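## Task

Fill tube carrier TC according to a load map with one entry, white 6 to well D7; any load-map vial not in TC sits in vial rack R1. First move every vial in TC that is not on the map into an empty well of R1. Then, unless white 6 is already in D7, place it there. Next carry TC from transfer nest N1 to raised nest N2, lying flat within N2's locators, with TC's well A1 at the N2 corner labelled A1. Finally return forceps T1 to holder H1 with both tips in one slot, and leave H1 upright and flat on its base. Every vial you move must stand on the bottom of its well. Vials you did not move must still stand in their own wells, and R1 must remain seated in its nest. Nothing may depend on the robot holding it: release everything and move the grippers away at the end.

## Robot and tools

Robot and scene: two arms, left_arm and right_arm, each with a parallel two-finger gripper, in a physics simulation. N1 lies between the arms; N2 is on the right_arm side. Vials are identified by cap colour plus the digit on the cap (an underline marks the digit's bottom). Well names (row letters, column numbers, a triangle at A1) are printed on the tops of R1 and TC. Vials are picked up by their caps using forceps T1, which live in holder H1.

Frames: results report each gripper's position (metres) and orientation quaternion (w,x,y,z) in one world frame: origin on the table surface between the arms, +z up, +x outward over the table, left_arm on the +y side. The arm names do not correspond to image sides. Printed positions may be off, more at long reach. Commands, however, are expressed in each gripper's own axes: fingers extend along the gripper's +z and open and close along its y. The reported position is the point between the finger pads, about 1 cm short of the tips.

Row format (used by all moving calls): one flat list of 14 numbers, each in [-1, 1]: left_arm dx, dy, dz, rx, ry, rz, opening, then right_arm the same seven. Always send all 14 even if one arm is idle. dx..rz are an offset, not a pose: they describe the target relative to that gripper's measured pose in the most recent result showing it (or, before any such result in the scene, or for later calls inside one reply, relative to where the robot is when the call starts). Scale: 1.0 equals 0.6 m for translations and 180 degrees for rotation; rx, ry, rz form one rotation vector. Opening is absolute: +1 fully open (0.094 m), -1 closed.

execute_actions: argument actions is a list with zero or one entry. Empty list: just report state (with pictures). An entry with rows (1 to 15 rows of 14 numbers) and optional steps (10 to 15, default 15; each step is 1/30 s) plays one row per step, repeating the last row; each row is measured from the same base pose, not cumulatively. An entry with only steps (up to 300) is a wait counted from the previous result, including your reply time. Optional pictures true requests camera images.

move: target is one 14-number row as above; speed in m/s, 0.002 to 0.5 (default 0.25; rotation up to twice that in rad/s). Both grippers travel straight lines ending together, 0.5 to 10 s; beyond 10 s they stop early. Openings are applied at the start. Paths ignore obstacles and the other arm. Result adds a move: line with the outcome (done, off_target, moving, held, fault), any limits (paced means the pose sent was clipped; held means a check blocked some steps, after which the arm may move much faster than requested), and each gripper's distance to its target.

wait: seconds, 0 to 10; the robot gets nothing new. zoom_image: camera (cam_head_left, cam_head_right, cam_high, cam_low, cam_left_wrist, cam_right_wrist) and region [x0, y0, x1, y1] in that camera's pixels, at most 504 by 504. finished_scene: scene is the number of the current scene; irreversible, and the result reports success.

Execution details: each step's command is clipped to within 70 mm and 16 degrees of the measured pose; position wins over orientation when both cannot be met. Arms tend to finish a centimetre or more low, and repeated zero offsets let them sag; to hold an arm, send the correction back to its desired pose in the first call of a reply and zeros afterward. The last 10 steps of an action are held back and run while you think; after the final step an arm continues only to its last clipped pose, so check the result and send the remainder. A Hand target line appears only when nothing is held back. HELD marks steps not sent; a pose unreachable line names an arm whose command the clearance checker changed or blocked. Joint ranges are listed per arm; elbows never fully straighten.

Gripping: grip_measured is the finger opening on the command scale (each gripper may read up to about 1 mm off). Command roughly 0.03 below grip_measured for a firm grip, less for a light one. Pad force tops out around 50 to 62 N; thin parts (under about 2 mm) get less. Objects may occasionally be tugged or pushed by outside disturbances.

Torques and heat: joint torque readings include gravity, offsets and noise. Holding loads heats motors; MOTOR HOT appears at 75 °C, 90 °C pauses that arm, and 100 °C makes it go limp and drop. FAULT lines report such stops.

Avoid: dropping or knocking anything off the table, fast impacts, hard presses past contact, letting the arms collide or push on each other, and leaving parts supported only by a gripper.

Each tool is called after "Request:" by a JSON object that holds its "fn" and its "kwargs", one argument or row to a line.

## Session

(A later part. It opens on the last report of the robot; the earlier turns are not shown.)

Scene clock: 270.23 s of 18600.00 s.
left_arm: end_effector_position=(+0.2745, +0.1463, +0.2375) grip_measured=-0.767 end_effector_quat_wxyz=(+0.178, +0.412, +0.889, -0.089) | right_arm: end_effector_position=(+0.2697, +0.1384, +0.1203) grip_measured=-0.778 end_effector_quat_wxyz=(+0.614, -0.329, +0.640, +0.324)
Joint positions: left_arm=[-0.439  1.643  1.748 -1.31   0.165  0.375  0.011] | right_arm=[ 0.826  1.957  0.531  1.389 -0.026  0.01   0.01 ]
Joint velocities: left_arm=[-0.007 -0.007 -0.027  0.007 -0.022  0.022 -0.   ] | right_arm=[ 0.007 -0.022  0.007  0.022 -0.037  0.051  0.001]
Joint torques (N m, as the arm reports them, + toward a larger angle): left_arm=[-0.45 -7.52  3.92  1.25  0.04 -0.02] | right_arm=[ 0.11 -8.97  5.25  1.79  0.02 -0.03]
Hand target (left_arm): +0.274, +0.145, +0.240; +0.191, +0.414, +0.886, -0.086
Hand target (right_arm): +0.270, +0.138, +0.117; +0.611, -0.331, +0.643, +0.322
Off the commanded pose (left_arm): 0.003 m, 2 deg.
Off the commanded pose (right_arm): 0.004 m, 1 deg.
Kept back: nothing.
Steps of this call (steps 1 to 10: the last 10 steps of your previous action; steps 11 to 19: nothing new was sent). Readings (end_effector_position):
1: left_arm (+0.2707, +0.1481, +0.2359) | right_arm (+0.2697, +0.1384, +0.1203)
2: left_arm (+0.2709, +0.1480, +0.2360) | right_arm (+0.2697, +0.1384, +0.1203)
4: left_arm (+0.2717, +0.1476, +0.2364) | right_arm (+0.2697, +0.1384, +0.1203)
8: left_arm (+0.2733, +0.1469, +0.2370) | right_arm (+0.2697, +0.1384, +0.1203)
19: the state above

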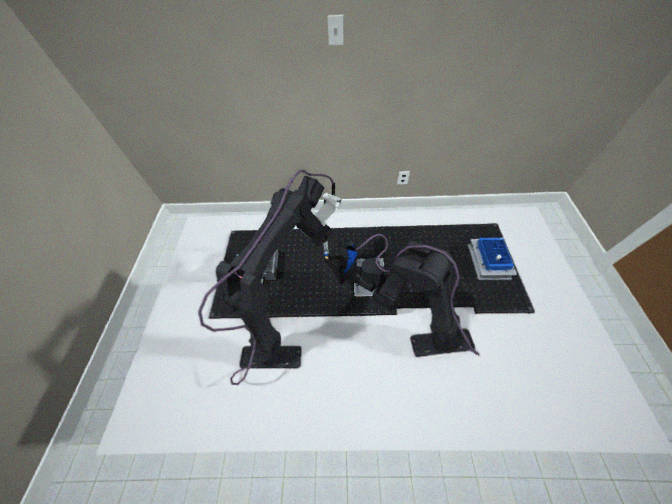

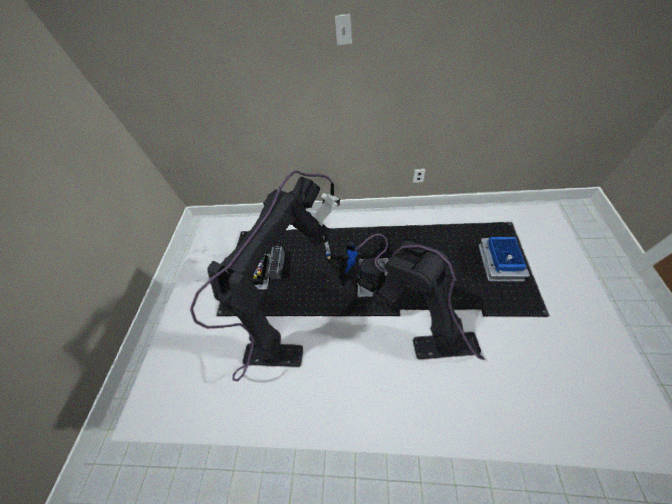

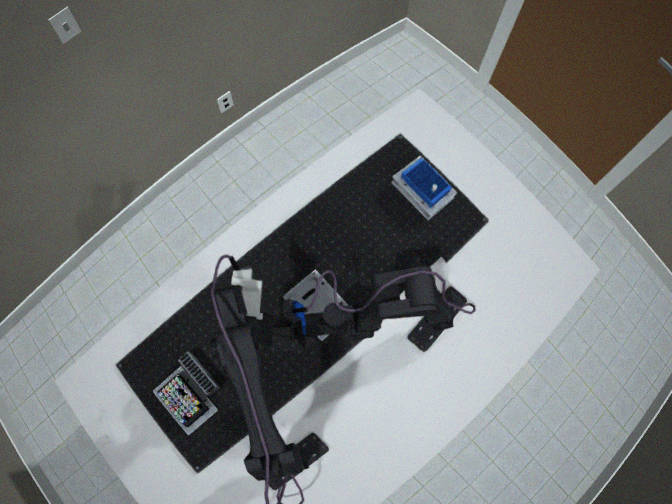

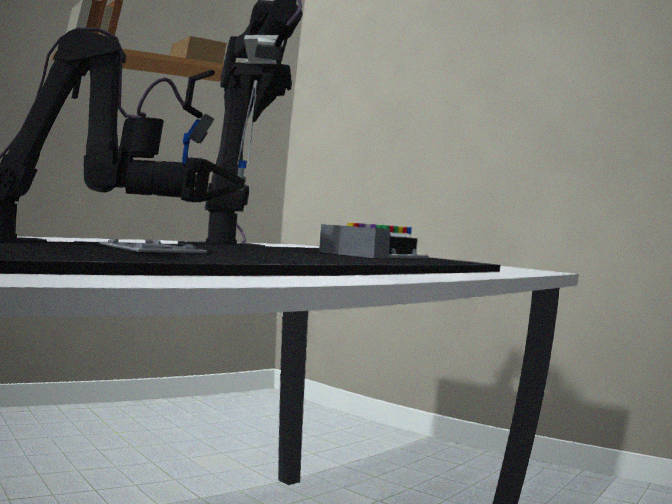

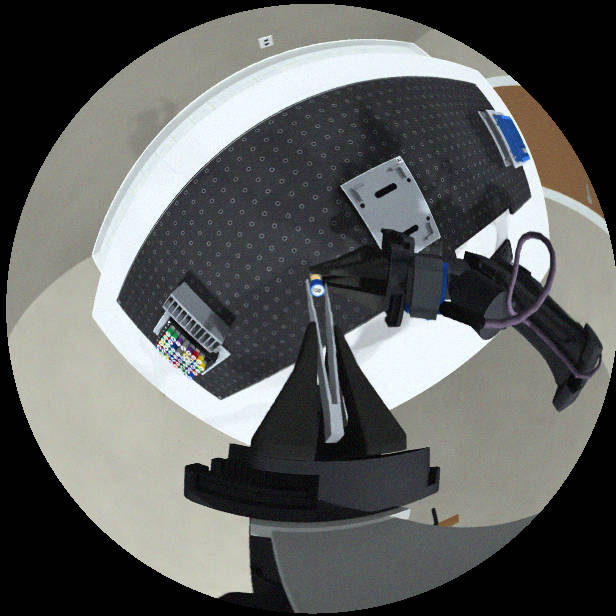

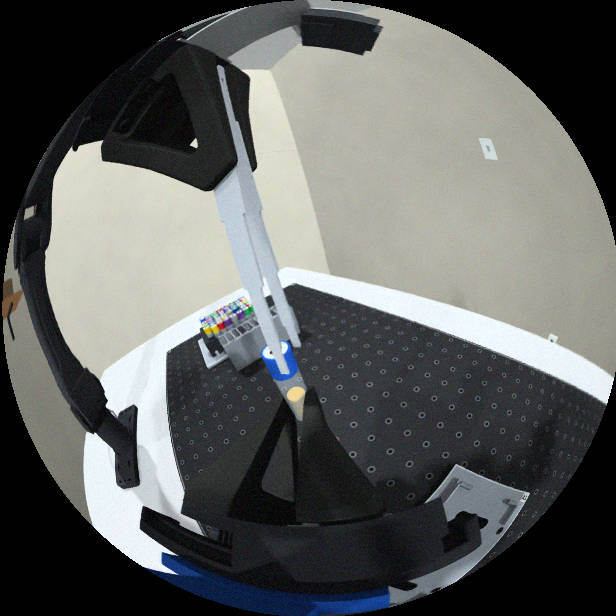

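Request:
{"fn": "execute_actions", "kwargs": {
  "actions": [
    {"rows":[[-0.0024,-0.0015,-0.0035,-0.0042,-0.0071,0.0029,-0.765,0.006,0,0,0,0.003,0,-0.80],[-0.002,-0.0015,-0.003,-0.004,-0.0068,0.0028,-0.765,0.006,0,0,0,0.003,0,-0.80],[-0.0017,-0.0016,-0.0026,-0.0039,-0.0065,0.0028,-0.765,0.006,0,0,0,0.003,0,-0.80],[-0.0013,-0.0017,-0.0022,-0.0038,-0.0062,0.0027,-0.765,0.006,0,0,0,0.003,0,-0.80]],"steps":10}
  ]
}}

Request:
{"fn": "wait", "kwargs": {
  "seconds": 0.25
}}

Request:
{"fn": "zoom_image", "kwargs": {
  "camera": "cam_left_wrist",
  "region": [285, 250, 345, 310]
}}

Request:
{"fn": "zoom_image", "kwargs": {
  "camera": "cam_right_wrist",
  "region": [220, 280, 360, 420]
}}

Scene clock: 271.87 s of 18600.00 s.
left_arm: end_effector_position=(+0.2746, +0.1463, +0.2375) grip_measured=-0.767 end_effector_quat_wxyz=(+0.178, +0.412, +0.889, -0.089) | right_arm: end_effector_position=(+0.2697, +0.1384, +0.1203) grip_measured=-0.778 end_effector_quat_wxyz=(+0.614, -0.329, +0.640, +0.324)
Joint positions: left_arm=[-0.439  1.643  1.748 -1.309  0.165  0.375  0.011] | right_arm=[ 0.826  1.957  0.531  1.389 -0.026  0.01   0.01 ]
Joint velocities: left_arm=[ 0.002 -0.012  0.002  0.007  0.007 -0.051  0.001] | right_arm=[-0.012  0.002  0.012 -0.095  0.007 -0.037 -0.   ]
Joint torques (N m, as the arm reports them, + toward a larger angle): left_arm=[-0.43 -7.57  3.92  1.23  0.02 -0.01] | right_arm=[ 0.11 -8.95  5.25  1.8  -0.01 -0.02]
Kept back: the last 10 steps of this action.
Steps of this call (steps 1 to 49: nothing new was sent). Readings (end_effector_position):
1: left_arm (+0.2745, +0.1463, +0.2375) | right_arm (+0.2697, +0.1384, +0.1203)
2: left_arm (+0.2746, +0.1463, +0.2375) | right_arm (+0.2697, +0.1384, +0.1203)
4: left_arm (+0.2746, +0.1463, +0.2375) | right_arm (+0.2697, +0.1384, +0.1203)
8: left_arm (+0.2746, +0.1463, +0.2375) | right_arm (+0.2697, +0.1384, +0.1203)
49: the state above

Scene clock: 272.47 s of 18600.00 s.
left_arm: end_effector_position=(+0.2733, +0.1469, +0.2333) grip_measured=-0.767 end_effector_quat_wxyz=(+0.173, +0.412, +0.890, -0.088) | right_arm: end_effector_position=(+0.2697, +0.1384, +0.1203) grip_measured=-0.778 end_effector_quat_wxyz=(+0.614, -0.329, +0.640, +0.324)
Joint positions: left_arm=[-0.439  1.643  1.734 -1.307  0.165  0.375  0.011] | right_arm=[ 0.826  1.957  0.531  1.389 -0.026  0.01   0.01 ]
Joint velocities: left_arm=[-0.002  0.002 -0.017 -0.007 -0.007  0.022 -0.001] | right_arm=[ 0.017  0.007  0.002 -0.095 -0.007 -0.081  0.002]
Joint torques (N m, as the arm reports them, + toward a larger angle): left_arm=[-0.44 -7.63  4.68  1.21  0.06 -0.01] | right_arm=[ 0.06 -8.99  5.24  1.8   0.   -0.02]
Hand target (left_arm): +0.274, +0.146, +0.239; +0.189, +0.414, +0.886, -0.086
Hand target (right_arm): +0.270, +0.138, +0.117; +0.611, -0.331, +0.643, +0.322
Off the commanded pose (left_arm): 0.006 m, 2 deg.
Off the commanded pose (right_arm): 0.004 m, 1 deg.
Kept back: nothing.
Steps of this call (steps 1 to 10: the last 10 steps of your previous action; steps 11 to 18: nothing new was sent). Readings (end_effector_position):
1: left_arm (+0.2747, +0.1462, +0.2373) | right_arm (+0.2697, +0.1384, +0.1203)
2: left_arm (+0.2745, +0.1463, +0.2366) | right_arm (+0.2697, +0.1384, +0.1203)
4: left_arm (+0.2739, +0.1466, +0.2347) | right_arm (+0.2697, +0.1384, +0.1203)
8: left_arm (+0.2733, +0.1469, +0.2333) | right_arm (+0.2697, +0.1384, +0.1203)
18: the state above

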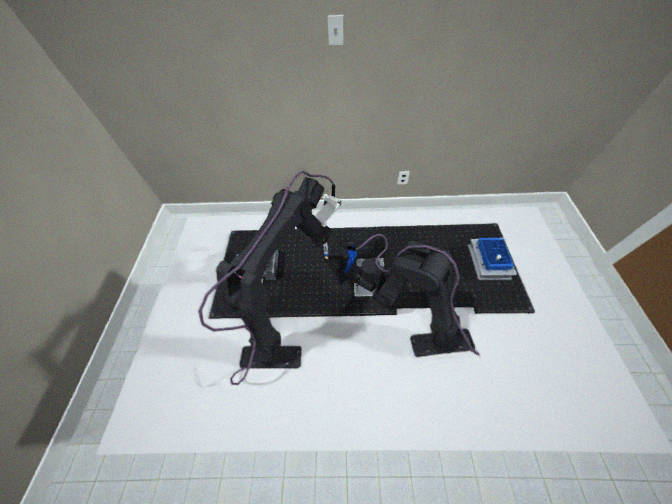

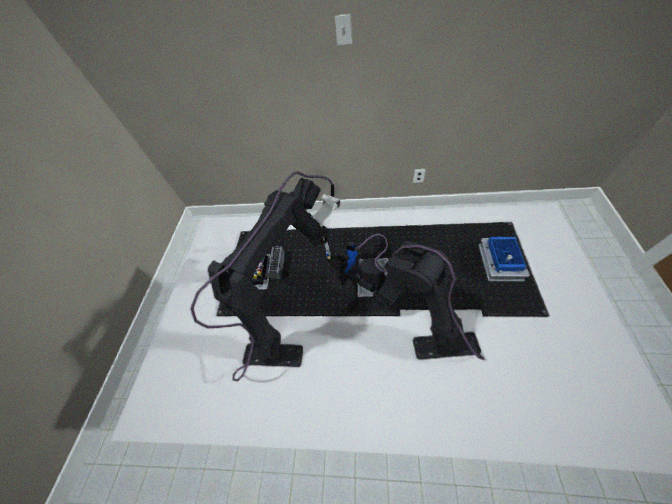

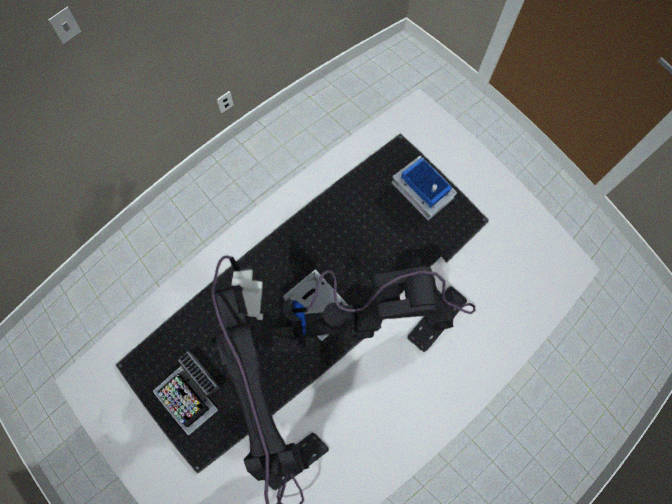

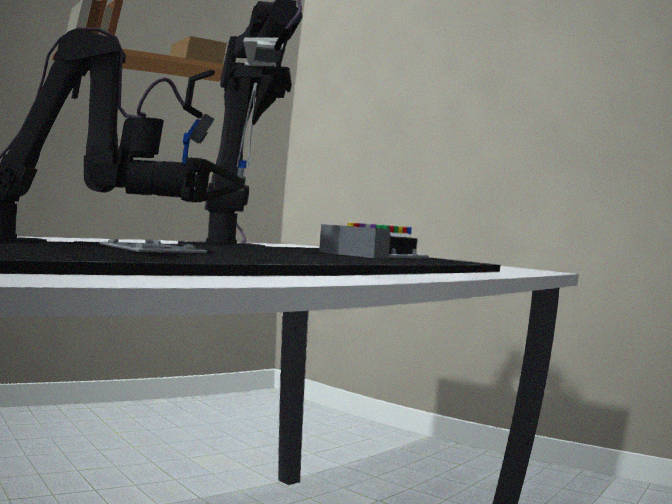

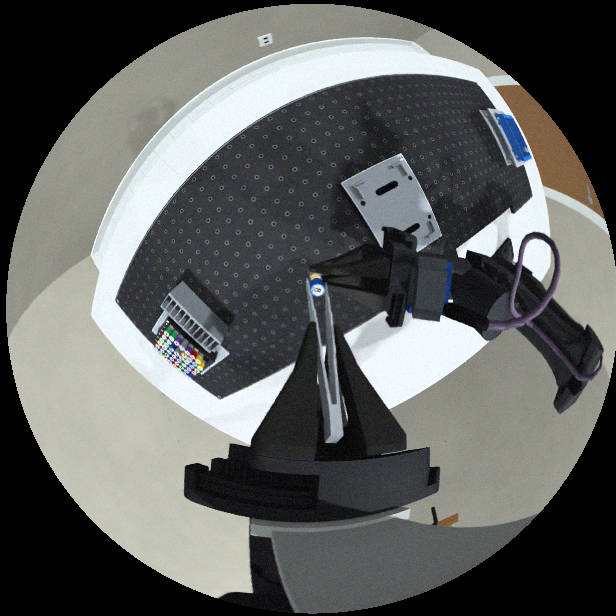

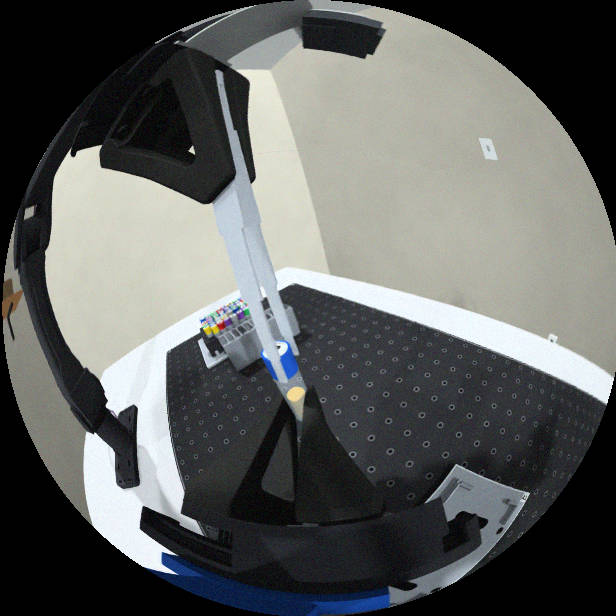

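Region (285, 250, 345, 310) of cam_left_wrist's 616x616 image, scaled by 8.400, with more detail than that image has.

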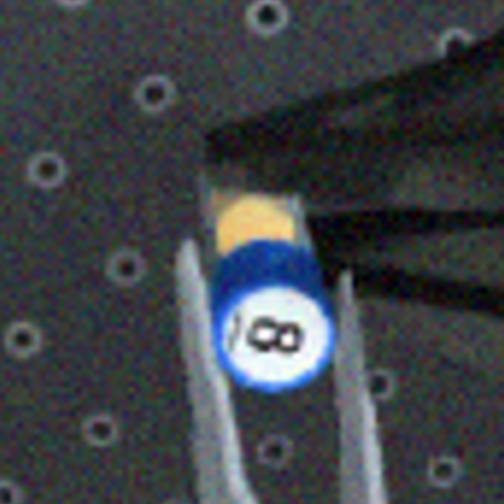

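Region (220, 280, 360, 420) of cam_right_wrist's 616x616 image, scaled by 3.600, with more detail than that image has.

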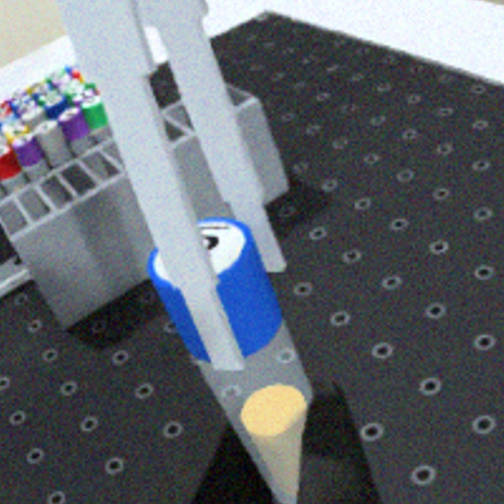

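Request:
{"fn": "execute_actions", "kwargs": {
  "actions": [
    {"rows":[[-0.0035,-0.002,-0.0079,-0.0045,-0.0077,0.003,-0.765,0.006,0,0,0,0.003,0,-0.80],[-0.0012,-0.003,-0.0079,-0.0037,-0.0059,0.0026,-0.765,0.006,0,0,0,0.003,0,-0.80],[0.0011,-0.004,-0.0079,-0.003,-0.0042,0.0023,-0.765,0.006,0,0,0,0.003,0,-0.80],[0.0034,-0.005,-0.0079,-0.0022,-0.0024,0.0019,-0.765,0.006,0,0,0,0.003,0,-0.80],[0.0057,-0.006,-0.0079,-0.0015,-0.0007,0.0016,-0.765,0.006,0,0,0,0.003,0,-0.80]],"steps":10}
  ]
}}

Request:
{"fn": "execute_actions", "kwargs": {
  "actions": [
    {"steps":20}
  ]
}}

Scene clock: 274.17 s of 18600.00 s.
left_arm: end_effector_position=(+0.2733, +0.1469, +0.2333) grip_measured=-0.767 end_effector_quat_wxyz=(+0.173, +0.412, +0.890, -0.088) | right_arm: end_effector_position=(+0.2697, +0.1384, +0.1203) grip_measured=-0.778 end_effector_quat_wxyz=(+0.614, -0.329, +0.640, +0.324)
Joint positions: left_arm=[-0.439  1.643  1.734 -1.307  0.165  0.375  0.011] | right_arm=[ 0.826  1.957  0.531  1.389 -0.026  0.01   0.01 ]
Joint velocities: left_arm=[-0.002 -0.002 -0.012  0.022  0.066 -0.007  0.001] | right_arm=[ 0.007  0.002 -0.007 -0.095 -0.066  0.007  0.001]
Joint torques (N m, as the arm reports them, + toward a larger angle): left_arm=[-0.48 -7.56  4.69  1.22  0.04 -0.03] | right_arm=[ 0.06 -9.01  5.26  1.78 -0.01 -0.03]
Kept back: the last 10 steps of this action.
Steps of this call (steps 1 to 51: nothing new was sent). Readings (end_effector_position):
1: left_arm (+0.2733, +0.1469, +0.2333) | right_arm (+0.2697, +0.1384, +0.1203)
2: left_arm (+0.2733, +0.1469, +0.2333) | right_arm (+0.2697, +0.1384, +0.1203)
4: left_arm (+0.2733, +0.1469, +0.2333) | right_arm (+0.2697, +0.1384, +0.1203)
8: left_arm (+0.2733, +0.1469, +0.2333) | right_arm (+0.2697, +0.1384, +0.1203)
51: the state above

Scene clock: 274.83 s of 18600.00 s.
left_arm: end_effector_position=(+0.2733, +0.1469, +0.2333) grip_measured=-0.767 end_effector_quat_wxyz=(+0.173, +0.412, +0.890, -0.088) | right_arm: end_effector_position=(+0.2697, +0.1384, +0.1203) grip_measured=-0.778 end_effector_quat_wxyz=(+0.614, -0.329, +0.640, +0.324)
Joint positions: left_arm=[-0.439  1.643  1.734 -1.307  0.165  0.375  0.011] | right_arm=[ 0.826  1.957  0.531  1.389 -0.026  0.01   0.01 ]
Joint velocities: left_arm=[ 0.017  0.022 -0.017 -0.051 -0.022 -0.037  0.001] | right_arm=[-0.002 -0.017  0.012  0.007  0.007 -0.037  0.001]
Joint torques (N m, as the arm reports them, + toward a larger angle): left_arm=[-0.5  -7.61  4.51  0.93  0.04 -0.03] | right_arm=[ 0.04 -9.01  5.21  1.8   0.   -0.04]
Hand target (left_arm): +0.268, +0.148, +0.236; +0.175, +0.414, +0.889, -0.086
Hand target (right_arm): +0.270, +0.138, +0.117; +0.611, -0.331, +0.643, +0.322
Off the commanded pose (left_arm): 0.007 m, 0 deg.
Off the commanded pose (right_arm): 0.004 m, 1 deg.
Kept back: nothing.
Steps of this call (steps 1 to 10: the last 10 steps of your previous action; steps 11 to 20: nothing new was sent). Readings (end_effector_position):
1: left_arm (+0.2733, +0.1469, +0.2333) | right_arm (+0.2697, +0.1384, +0.1203)
2: left_arm (+0.2733, +0.1469, +0.2333) | right_arm (+0.2697, +0.1384, +0.1203)
4: left_arm (+0.2733, +0.1469, +0.2333) | right_arm (+0.2697, +0.1384, +0.1203)
8: left_arm (+0.2733, +0.1469, +0.2333) | right_arm (+0.2697, +0.1384, +0.1203)
20: the state above

Request:
{"fn": "execute_actions", "kwargs": {
  "actions": [
    {"rows":[[0.0072,-0.0066,-0.0082,-0.001,0.0005,0.0014,-0.765,0.006,0,0,0,0.003,0,-0.80],[0.0086,-0.0073,-0.0085,-0.0005,0.0016,0.0011,-0.765,0.006,0,0,0,0.003,0,-0.80]],"steps":10}
  ]
}}

Request:
{"fn": "execute_actions", "kwargs": {
  "actions": [
    {"steps":20}
  ]
}}

Scene clock: 275.33 s of 18600.00 s.
left_arm: end_effector_position=(+0.2733, +0.1469, +0.2333) grip_measured=-0.767 end_effector_quat_wxyz=(+0.173, +0.412, +0.890, -0.088) | right_arm: end_effector_position=(+0.2697, +0.1384, +0.1203) grip_measured=-0.778 end_effector_quat_wxyz=(+0.614, -0.329, +0.640, +0.324)
Joint positions: left_arm=[-0.439  1.643  1.734 -1.307  0.165  0.375  0.011] | right_arm=[ 0.826  1.957  0.531  1.389 -0.026  0.01   0.01 ]
Joint velocities: left_arm=[-0.012 -0.002 -0.007 -0.022 -0.007 -0.051  0.   ] | right_arm=[-0.002  0.007 -0.002  0.007 -0.007  0.022  0.001]
Joint torques (N m, as the arm reports them, + toward a larger angle): left_arm=[-0.51 -7.63  4.56  0.95  0.06 -0.05] | right_arm=[ 0.05 -9.02  5.25  1.79  0.01 -0.03]
Kept back: the last 10 steps of this action.
Steps of this call (steps 1 to 15: nothing new was sent). Readings (end_effector_position):
1: left_arm (+0.2733, +0.1469, +0.2333) | right_arm (+0.2697, +0.1384, +0.1203)
2: left_arm (+0.2733, +0.1469, +0.2333) | right_arm (+0.2697, +0.1384, +0.1203)
4: left_arm (+0.2733, +0.1469, +0.2333) | right_arm (+0.2697, +0.1384, +0.1203)
8: left_arm (+0.2733, +0.1469, +0.2333) | right_arm (+0.2697, +0.1384, +0.1203)
15: the state above

Scene clock: 276.00 s of 18600.00 s.
left_arm: end_effector_position=(+0.2728, +0.1471, +0.2331) grip_measured=-0.767 end_effector_quat_wxyz=(+0.171, +0.412, +0.891, -0.088) | right_arm: end_effector_position=(+0.2697, +0.1384, +0.1203) grip_measured=-0.778 end_effector_quat_wxyz=(+0.614, -0.329, +0.640, +0.324)
Joint positions: left_arm=[-0.439  1.643  1.734 -1.309  0.165  0.375  0.011] | right_arm=[ 0.826  1.957  0.531  1.389 -0.026  0.01   0.01 ]
Joint velocities: left_arm=[-0.002 -0.002  0.012  0.037  0.007  0.066 -0.001] | right_arm=[-0.002  0.002 -0.007 -0.022 -0.022 -0.007  0.001]
Joint torques (N m, as the arm reports them, + toward a larger angle): left_arm=[-0.49 -7.63  4.75  0.88  0.07 -0.05] | right_arm=[ 0.06 -9.    5.21  1.77  0.01 -0.03]
Hand target (left_arm): +0.266, +0.149, +0.236; +0.171, +0.414, +0.890, -0.086
Hand target (right_arm): +0.270, +0.138, +0.117; +0.611, -0.331, +0.643, +0.322
Off the commanded pose (left_arm): 0.008 m, 0 deg.
Off the commanded pose (right_arm): 0.004 m, 1 deg.
Kept back: nothing.
Steps of this call (steps 1 to 10: the last 10 steps of your previous action; steps 11 to 20: nothing new was sent). Readings (end_effector_position):
1: left_arm (+0.2733, +0.1469, +0.2333) | right_arm (+0.2697, +0.1384, +0.1203)
2: left_arm (+0.2732, +0.1469, +0.2333) | right_arm (+0.2697, +0.1384, +0.1203)
4: left_arm (+0.2731, +0.1470, +0.2332) | right_arm (+0.2697, +0.1384, +0.1203)
8: left_arm (+0.2729, +0.1471, +0.2331) | right_arm (+0.2697, +0.1384, +0.1203)
20: the state above

Request:
{"fn": "execute_actions", "kwargs": {
  "actions": [
    {"rows":[[0.0094,-0.0077,-0.0085,-0.0002,0.0022,0.001,-0.765,0.006,0,0,0,0.003,0,-0.80]],"steps":10}
  ]
}}

Request:
{"fn": "wait", "kwargs": {
  "seconds": 0.3
}}

Request:
{"fn": "zoom_image", "kwargs": {
  "camera": "cam_left_wrist",
  "region": [285, 250, 345, 310]
}}

Request:
{"fn": "zoom_image", "kwargs": {
  "camera": "cam_right_wrist",
  "region": [220, 280, 360, 420]
}}

Scene clock: 276.60 s of 18600.00 s.
left_arm: end_effector_position=(+0.2728, +0.1471, +0.2331) grip_measured=-0.767 end_effector_quat_wxyz=(+0.171, +0.412, +0.891, -0.088) | right_arm: end_effector_position=(+0.2697, +0.1384, +0.1203) grip_measured=-0.778 end_effector_quat_wxyz=(+0.614, -0.329, +0.640, +0.324)
Joint positions: left_arm=[-0.439  1.643  1.734 -1.309  0.165  0.375  0.011] | right_arm=[ 0.826  1.957  0.531  1.389 -0.026  0.01   0.01 ]
Joint velocities: left_arm=[ 0.002 -0.007  0.002 -0.022 -0.022  0.022  0.   ] | right_arm=[ 0.012  0.002  0.007 -0.051 -0.022 -0.037  0.001]
Joint torques (N m, as the arm reports them, + toward a larger angle): left_arm=[-0.48 -7.61  4.69  0.86  0.07 -0.05] | right_arm=[ 0.08 -8.99  5.23  1.79  0.01 -0.03]
Kept back: the last 10 steps of this action.
Steps of this call (steps 1 to 18: nothing new was sent). Readings (end_effector_position):
1: left_arm (+0.2728, +0.1471, +0.2331) | right_arm (+0.2697, +0.1384, +0.1203)
2: left_arm (+0.2728, +0.1471, +0.2331) | right_arm (+0.2697, +0.1384, +0.1203)
4: left_arm (+0.2728, +0.1471, +0.2331) | right_arm (+0.2697, +0.1384, +0.1203)
8: left_arm (+0.2728, +0.1471, +0.2331) | right_arm (+0.2697, +0.1384, +0.1203)
18: the state above

Scene clock: 277.23 s of 18600.00 s.
left_arm: end_effector_position=(+0.2720, +0.1476, +0.2328) grip_measured=-0.767 end_effector_quat_wxyz=(+0.169, +0.412, +0.891, -0.088) | right_arm: end_effector_position=(+0.2697, +0.1384, +0.1203) grip_measured=-0.778 end_effector_quat_wxyz=(+0.614, -0.329, +0.640, +0.324)
Joint positions: left_arm=[-0.439  1.643  1.734 -1.313  0.165  0.375  0.011] | right_arm=[ 0.826  1.957  0.531  1.389 -0.026  0.01   0.01 ]
Joint velocities: left_arm=[-0.022 -0.027  0.002  0.066 -0.051 -0.022  0.   ] | right_arm=[-0.002 -0.002 -0.007  0.081  0.051  0.037  0.   ]
Joint torques (N m, as the arm reports them, + toward a larger angle): left_arm=[-0.48 -7.64  4.66  0.85  0.07 -0.05] | right_arm=[ 0.01 -8.96  5.25  1.82  0.   -0.03]
Hand target (left_arm): +0.265, +0.150, +0.236; +0.169, +0.414, +0.891, -0.087
Hand target (right_arm): +0.270, +0.138, +0.117; +0.611, -0.331, +0.643, +0.322
Off the commanded pose (left_arm): 0.008 m, 0 deg.
Off the commanded pose (right_arm): 0.004 m, 1 deg.
Kept back: nothing.
Steps of this call (steps 1 to 10: the last 10 steps of your previous action; steps 11 to 19: nothing new was sent). Readings (end_effector_position):
1: left_arm (+0.2728, +0.1472, +0.2331) | right_arm (+0.2697, +0.1384, +0.1203)
2: left_arm (+0.2726, +0.1473, +0.2330) | right_arm (+0.2697, +0.1384, +0.1203)
4: left_arm (+0.2724, +0.1474, +0.2329) | right_arm (+0.2697, +0.1384, +0.1203)
8: left_arm (+0.2721, +0.1475, +0.2328) | right_arm (+0.2697, +0.1384, +0.1203)
19: the state above

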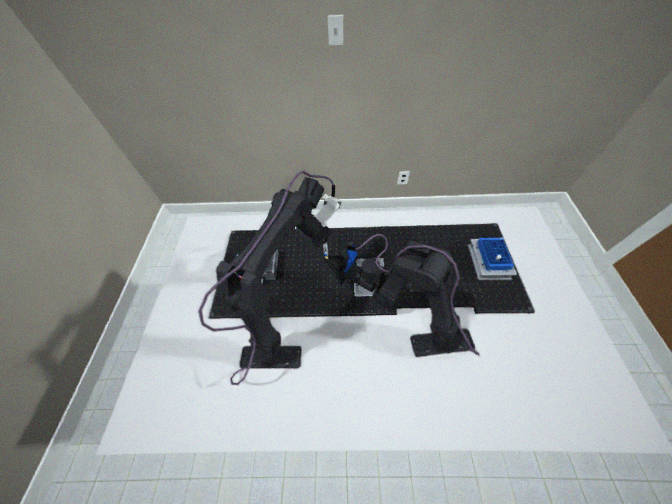

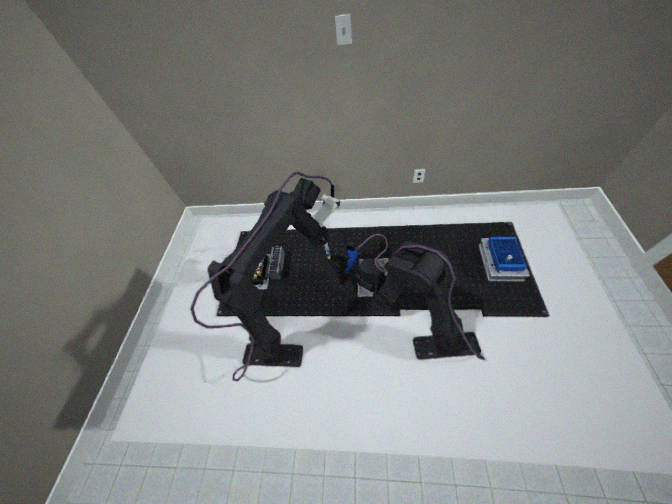

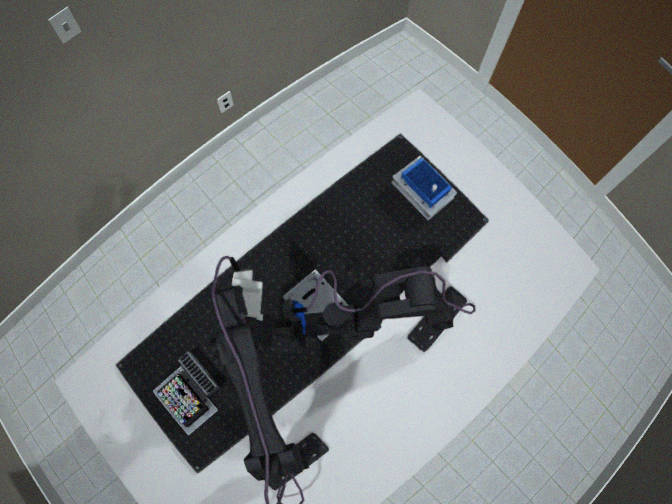

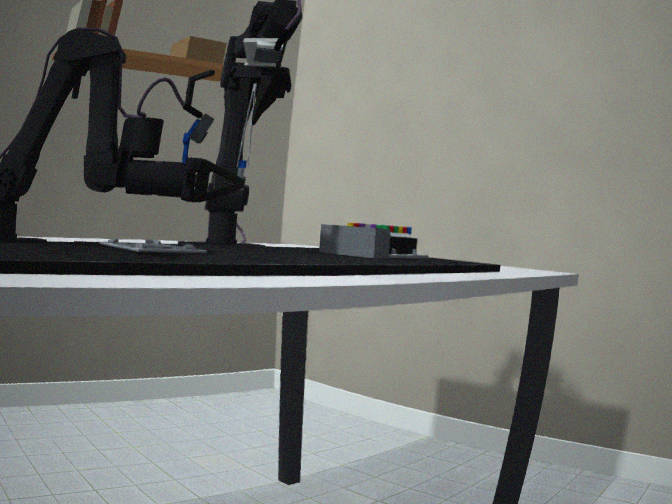

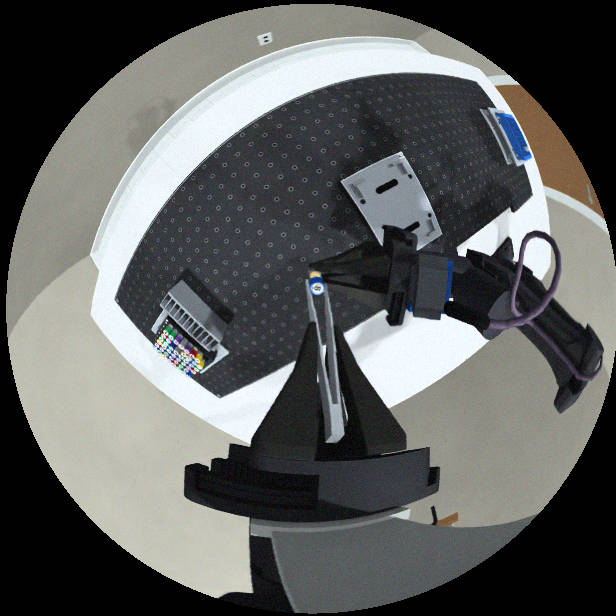

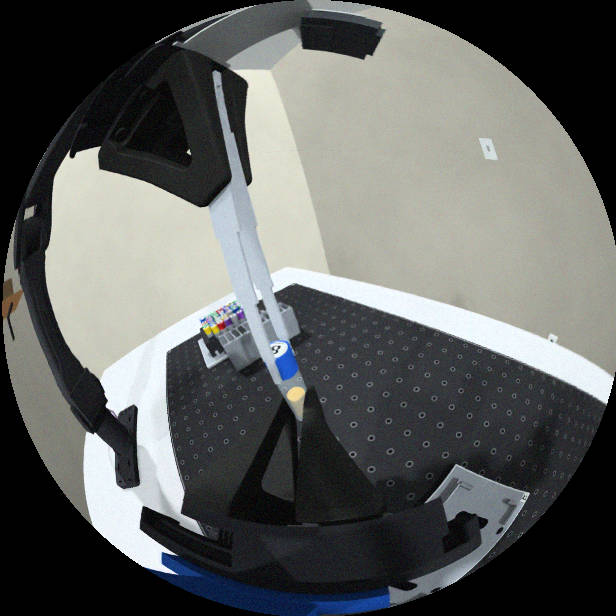

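Region (285, 250, 345, 310) of cam_left_wrist's 616x616 image, scaled by 8.400, with more detail than that image has.

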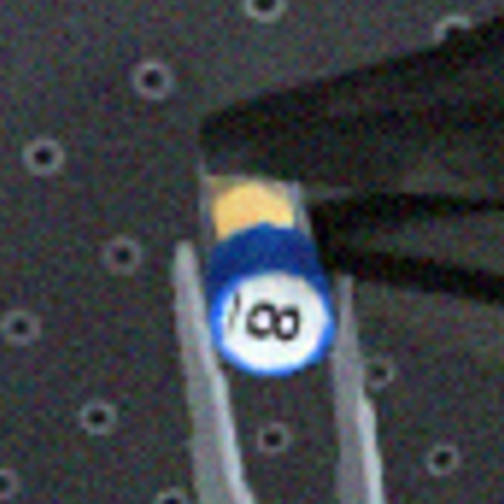

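Region (220, 280, 360, 420) of cam_right_wrist's 616x616 image, scaled by 3.600, with more detail than that image has.

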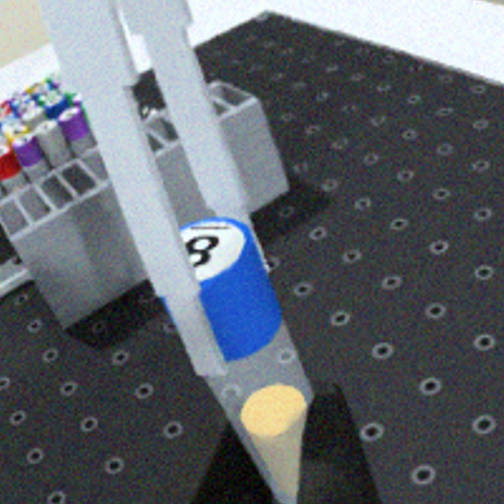

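Request:
{"fn": "execute_actions", "kwargs": {
  "actions": [
    {"rows":[[0.005,-0.0057,-0.0085,-0.0016,-0.0012,0.0017,-0.775,0.006,0,0,0,0.003,0,-0.80],[0.0022,-0.0045,-0.0085,-0.0025,-0.0033,0.0021,-0.785,0.006,0,0,0,0.003,0,-0.80],[0.0022,-0.0045,-0.0085,-0.0025,-0.0033,0.0021,-0.795,0.006,0,0,0,0.003,0,-0.80],[0.0022,-0.0045,-0.0085,-0.0025,-0.0033,0.0021,-0.805,0.006,0,0,0,0.003,0,-0.80],[0.0022,-0.0045,-0.0085,-0.0025,-0.0033,0.0021,-0.812,0.006,0,0,0,0.003,0,-0.80],[0.0022,-0.0045,-0.0085,-0.0025,-0.0033,0.0021,-0.82,0.006,0,0,0,0.003,0,-0.80],[0.0022,-0.0045,-0.0085,-0.0025,-0.0033,0.0021,-0.827,0.006,0,0,0,0.003,0,-0.80],[0.0022,-0.0045,-0.0085,-0.0025,-0.0033,0.0021,-0.834,0.006,0,0,0,0.003,0,-0.80],[0.0022,-0.0045,-0.0085,-0.0025,-0.0033,0.0021,-0.841,0.006,0,0,0,0.003,0,-0.80],[0.0022,-0.0045,-0.0085,-0.0025,-0.0033,0.0021,-0.848,0.006,0,0,0,0.003,0,-0.80],[0.0022,-0.0045,-0.0085,-0.0025,-0.0033,0.0021,-0.855,0.006,0,0,0,0.003,0,-0.80]],"steps":13}
  ]
}}

Request:
{"fn": "wait", "kwargs": {
  "seconds": 0.2
}}

Request:
{"fn": "zoom_image", "kwargs": {
  "camera": "cam_left_wrist",
  "region": [285, 250, 345, 310]
}}

Request:
{"fn": "zoom_image", "kwargs": {
  "camera": "cam_right_wrist",
  "region": [220, 280, 360, 420]
}}

Scene clock: 278.87 s of 18600.00 s.
left_arm: end_effector_position=(+0.2720, +0.1476, +0.2328) grip_measured=-0.789 end_effector_quat_wxyz=(+0.169, +0.412, +0.891, -0.088) | right_arm: end_effector_position=(+0.2697, +0.1384, +0.1203) grip_measured=-0.778 end_effector_quat_wxyz=(+0.614, -0.329, +0.640, +0.324)
Joint positions: left_arm=[-0.439  1.643  1.734 -1.313  0.165  0.375  0.01 ] | right_arm=[ 0.826  1.957  0.531  1.389 -0.026  0.01   0.01 ]
Joint velocities: left_arm=[ 0.002 -0.007 -0.012 -0.066 -0.007 -0.066 -0.009] | right_arm=[-0.007 -0.012  0.007  0.051  0.022 -0.022  0.001]
Joint torques (N m, as the arm reports them, + toward a larger angle): left_arm=[-0.46 -7.61  4.71  0.99  0.02 -0.04] | right_arm=[ 0.06 -8.99  5.24  1.8   0.01 -0.02]
Steps of this call (steps 1 to 46: nothing new was sent; steps 47 to 49: the first 3 steps of this action). Readings (end_effector_position):
47: left_arm (+0.2720, +0.1476, +0.2328) | right_arm (+0.2697, +0.1384, +0.1203)
48: left_arm (+0.2720, +0.1476, +0.2328) | right_arm (+0.2697, +0.1384, +0.1203)
49: the state above

Scene clock: 279.40 s of 18600.00 s.
left_arm: end_effector_position=(+0.2720, +0.1476, +0.2328) grip_measured=-0.844 end_effector_quat_wxyz=(+0.169, +0.412, +0.891, -0.088) | right_arm: end_effector_position=(+0.2697, +0.1384, +0.1203) grip_measured=-0.778 end_effector_quat_wxyz=(+0.614, -0.329, +0.640, +0.324)
Joint positions: left_arm=[-0.439  1.643  1.734 -1.313  0.165  0.375  0.007] | right_arm=[ 0.826  1.957  0.531  1.389 -0.026  0.01   0.01 ]
Joint velocities: left_arm=[ 0.017 -0.012 -0.002  0.037  0.022 -0.081 -0.001] | right_arm=[-0.007 -0.007 -0.007  0.007  0.066 -0.037 -0.001]
Joint torques (N m, as the arm reports them, + toward a larger angle): left_arm=[-0.49 -7.64  4.7   0.99  0.06 -0.02] | right_arm=[ 0.07 -8.97  5.29  1.8   0.01 -0.03]
Hand target (left_arm): +0.268, +0.148, +0.237; +0.176, +0.414, +0.889, -0.086
Hand target (right_arm): +0.270, +0.138, +0.117; +0.611, -0.331, +0.643, +0.322
Off the commanded pose (left_arm): 0.006 m, 1 deg.
Off the commanded pose (right_arm): 0.004 m, 1 deg.
Kept back: nothing.
Steps of this call (steps 1 to 10: the last 10 steps of your previous action; steps 11 to 16: nothing new was sent). Readings (end_effector_position):
1: left_arm (+0.2720, +0.1476, +0.2328) | right_arm (+0.2697, +0.1384, +0.1203)
2: left_arm (+0.2720, +0.1476, +0.2328) | right_arm (+0.2697, +0.1384, +0.1203)
4: left_arm (+0.2720, +0.1476, +0.2328) | right_arm (+0.2697, +0.1384, +0.1203)
8: left_arm (+0.2720, +0.1476, +0.2328) | right_arm (+0.2697, +0.1384, +0.1203)
16: the state above

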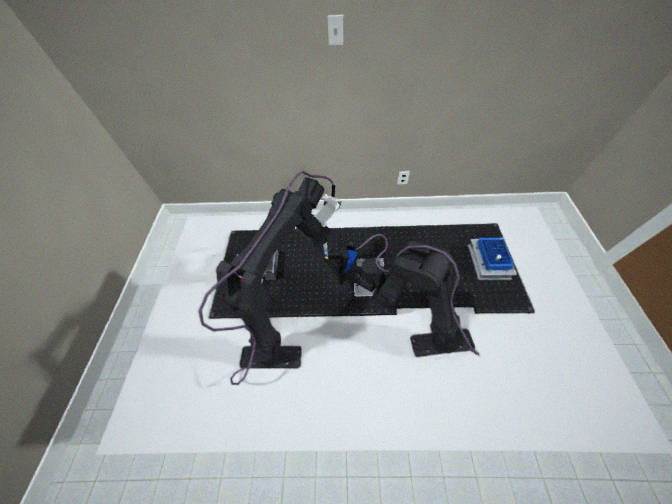

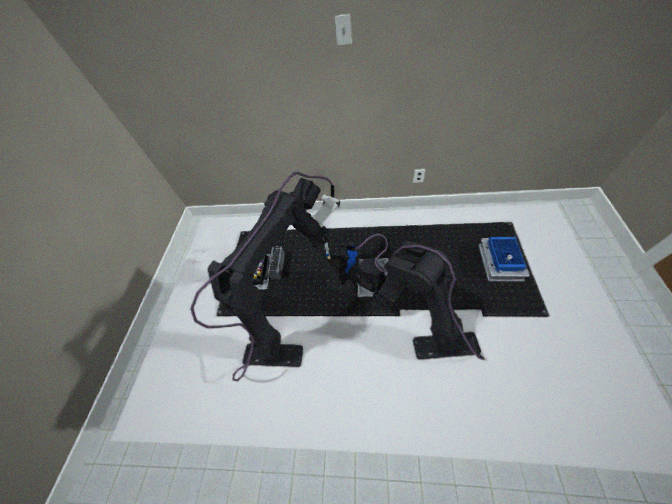

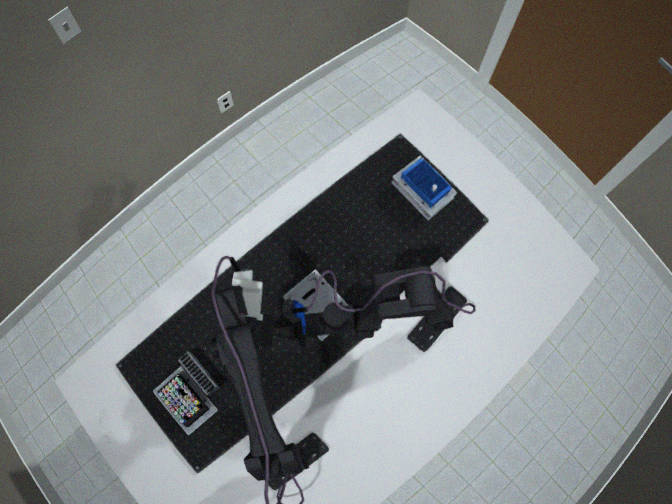

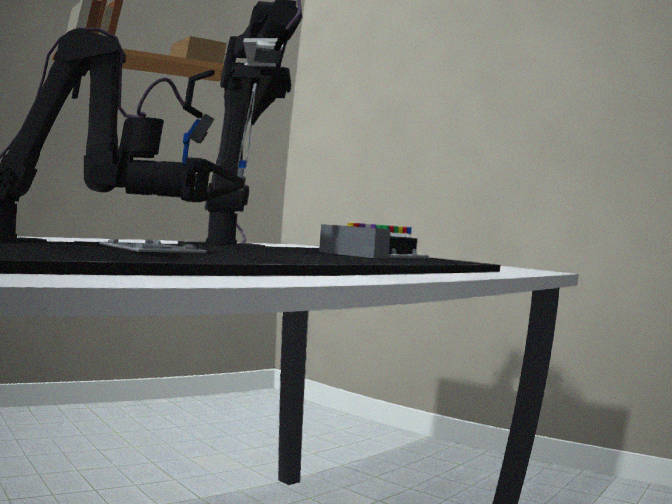

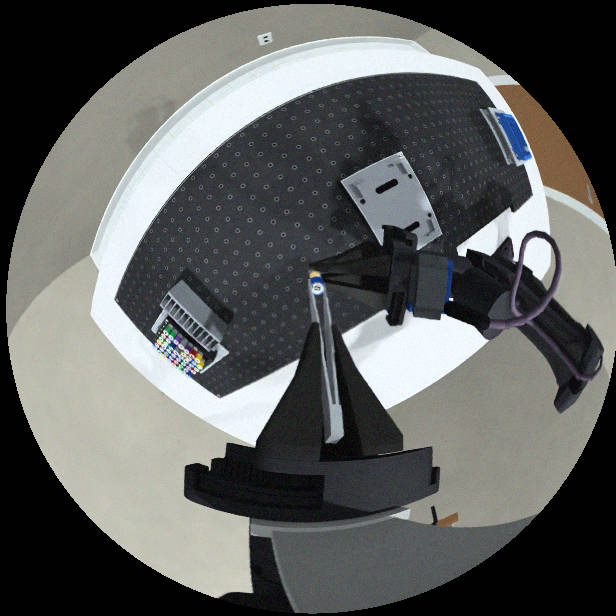

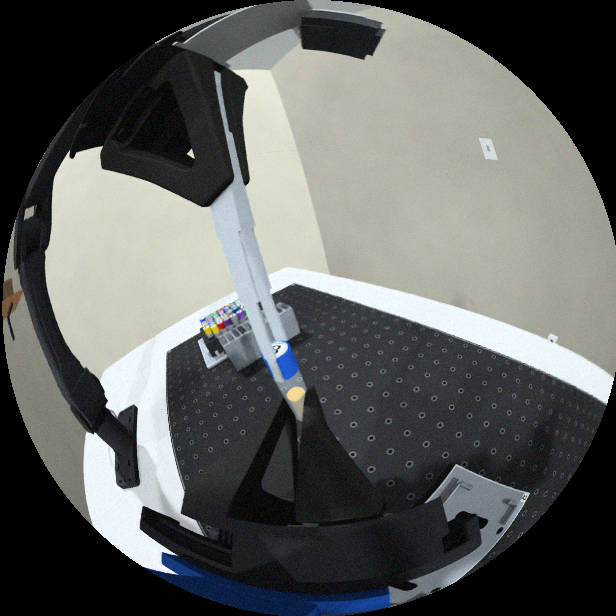

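Region (285, 250, 345, 310) of cam_left_wrist's 616x616 image, scaled by 8.400, with more detail than that image has.

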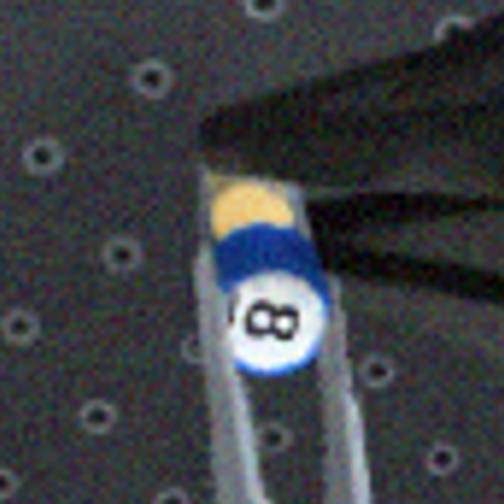

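Region (220, 280, 360, 420) of cam_right_wrist's 616x616 image, scaled by 3.600, with more detail than that image has.

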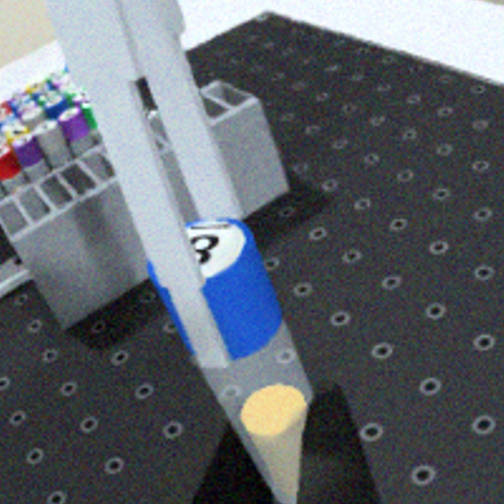

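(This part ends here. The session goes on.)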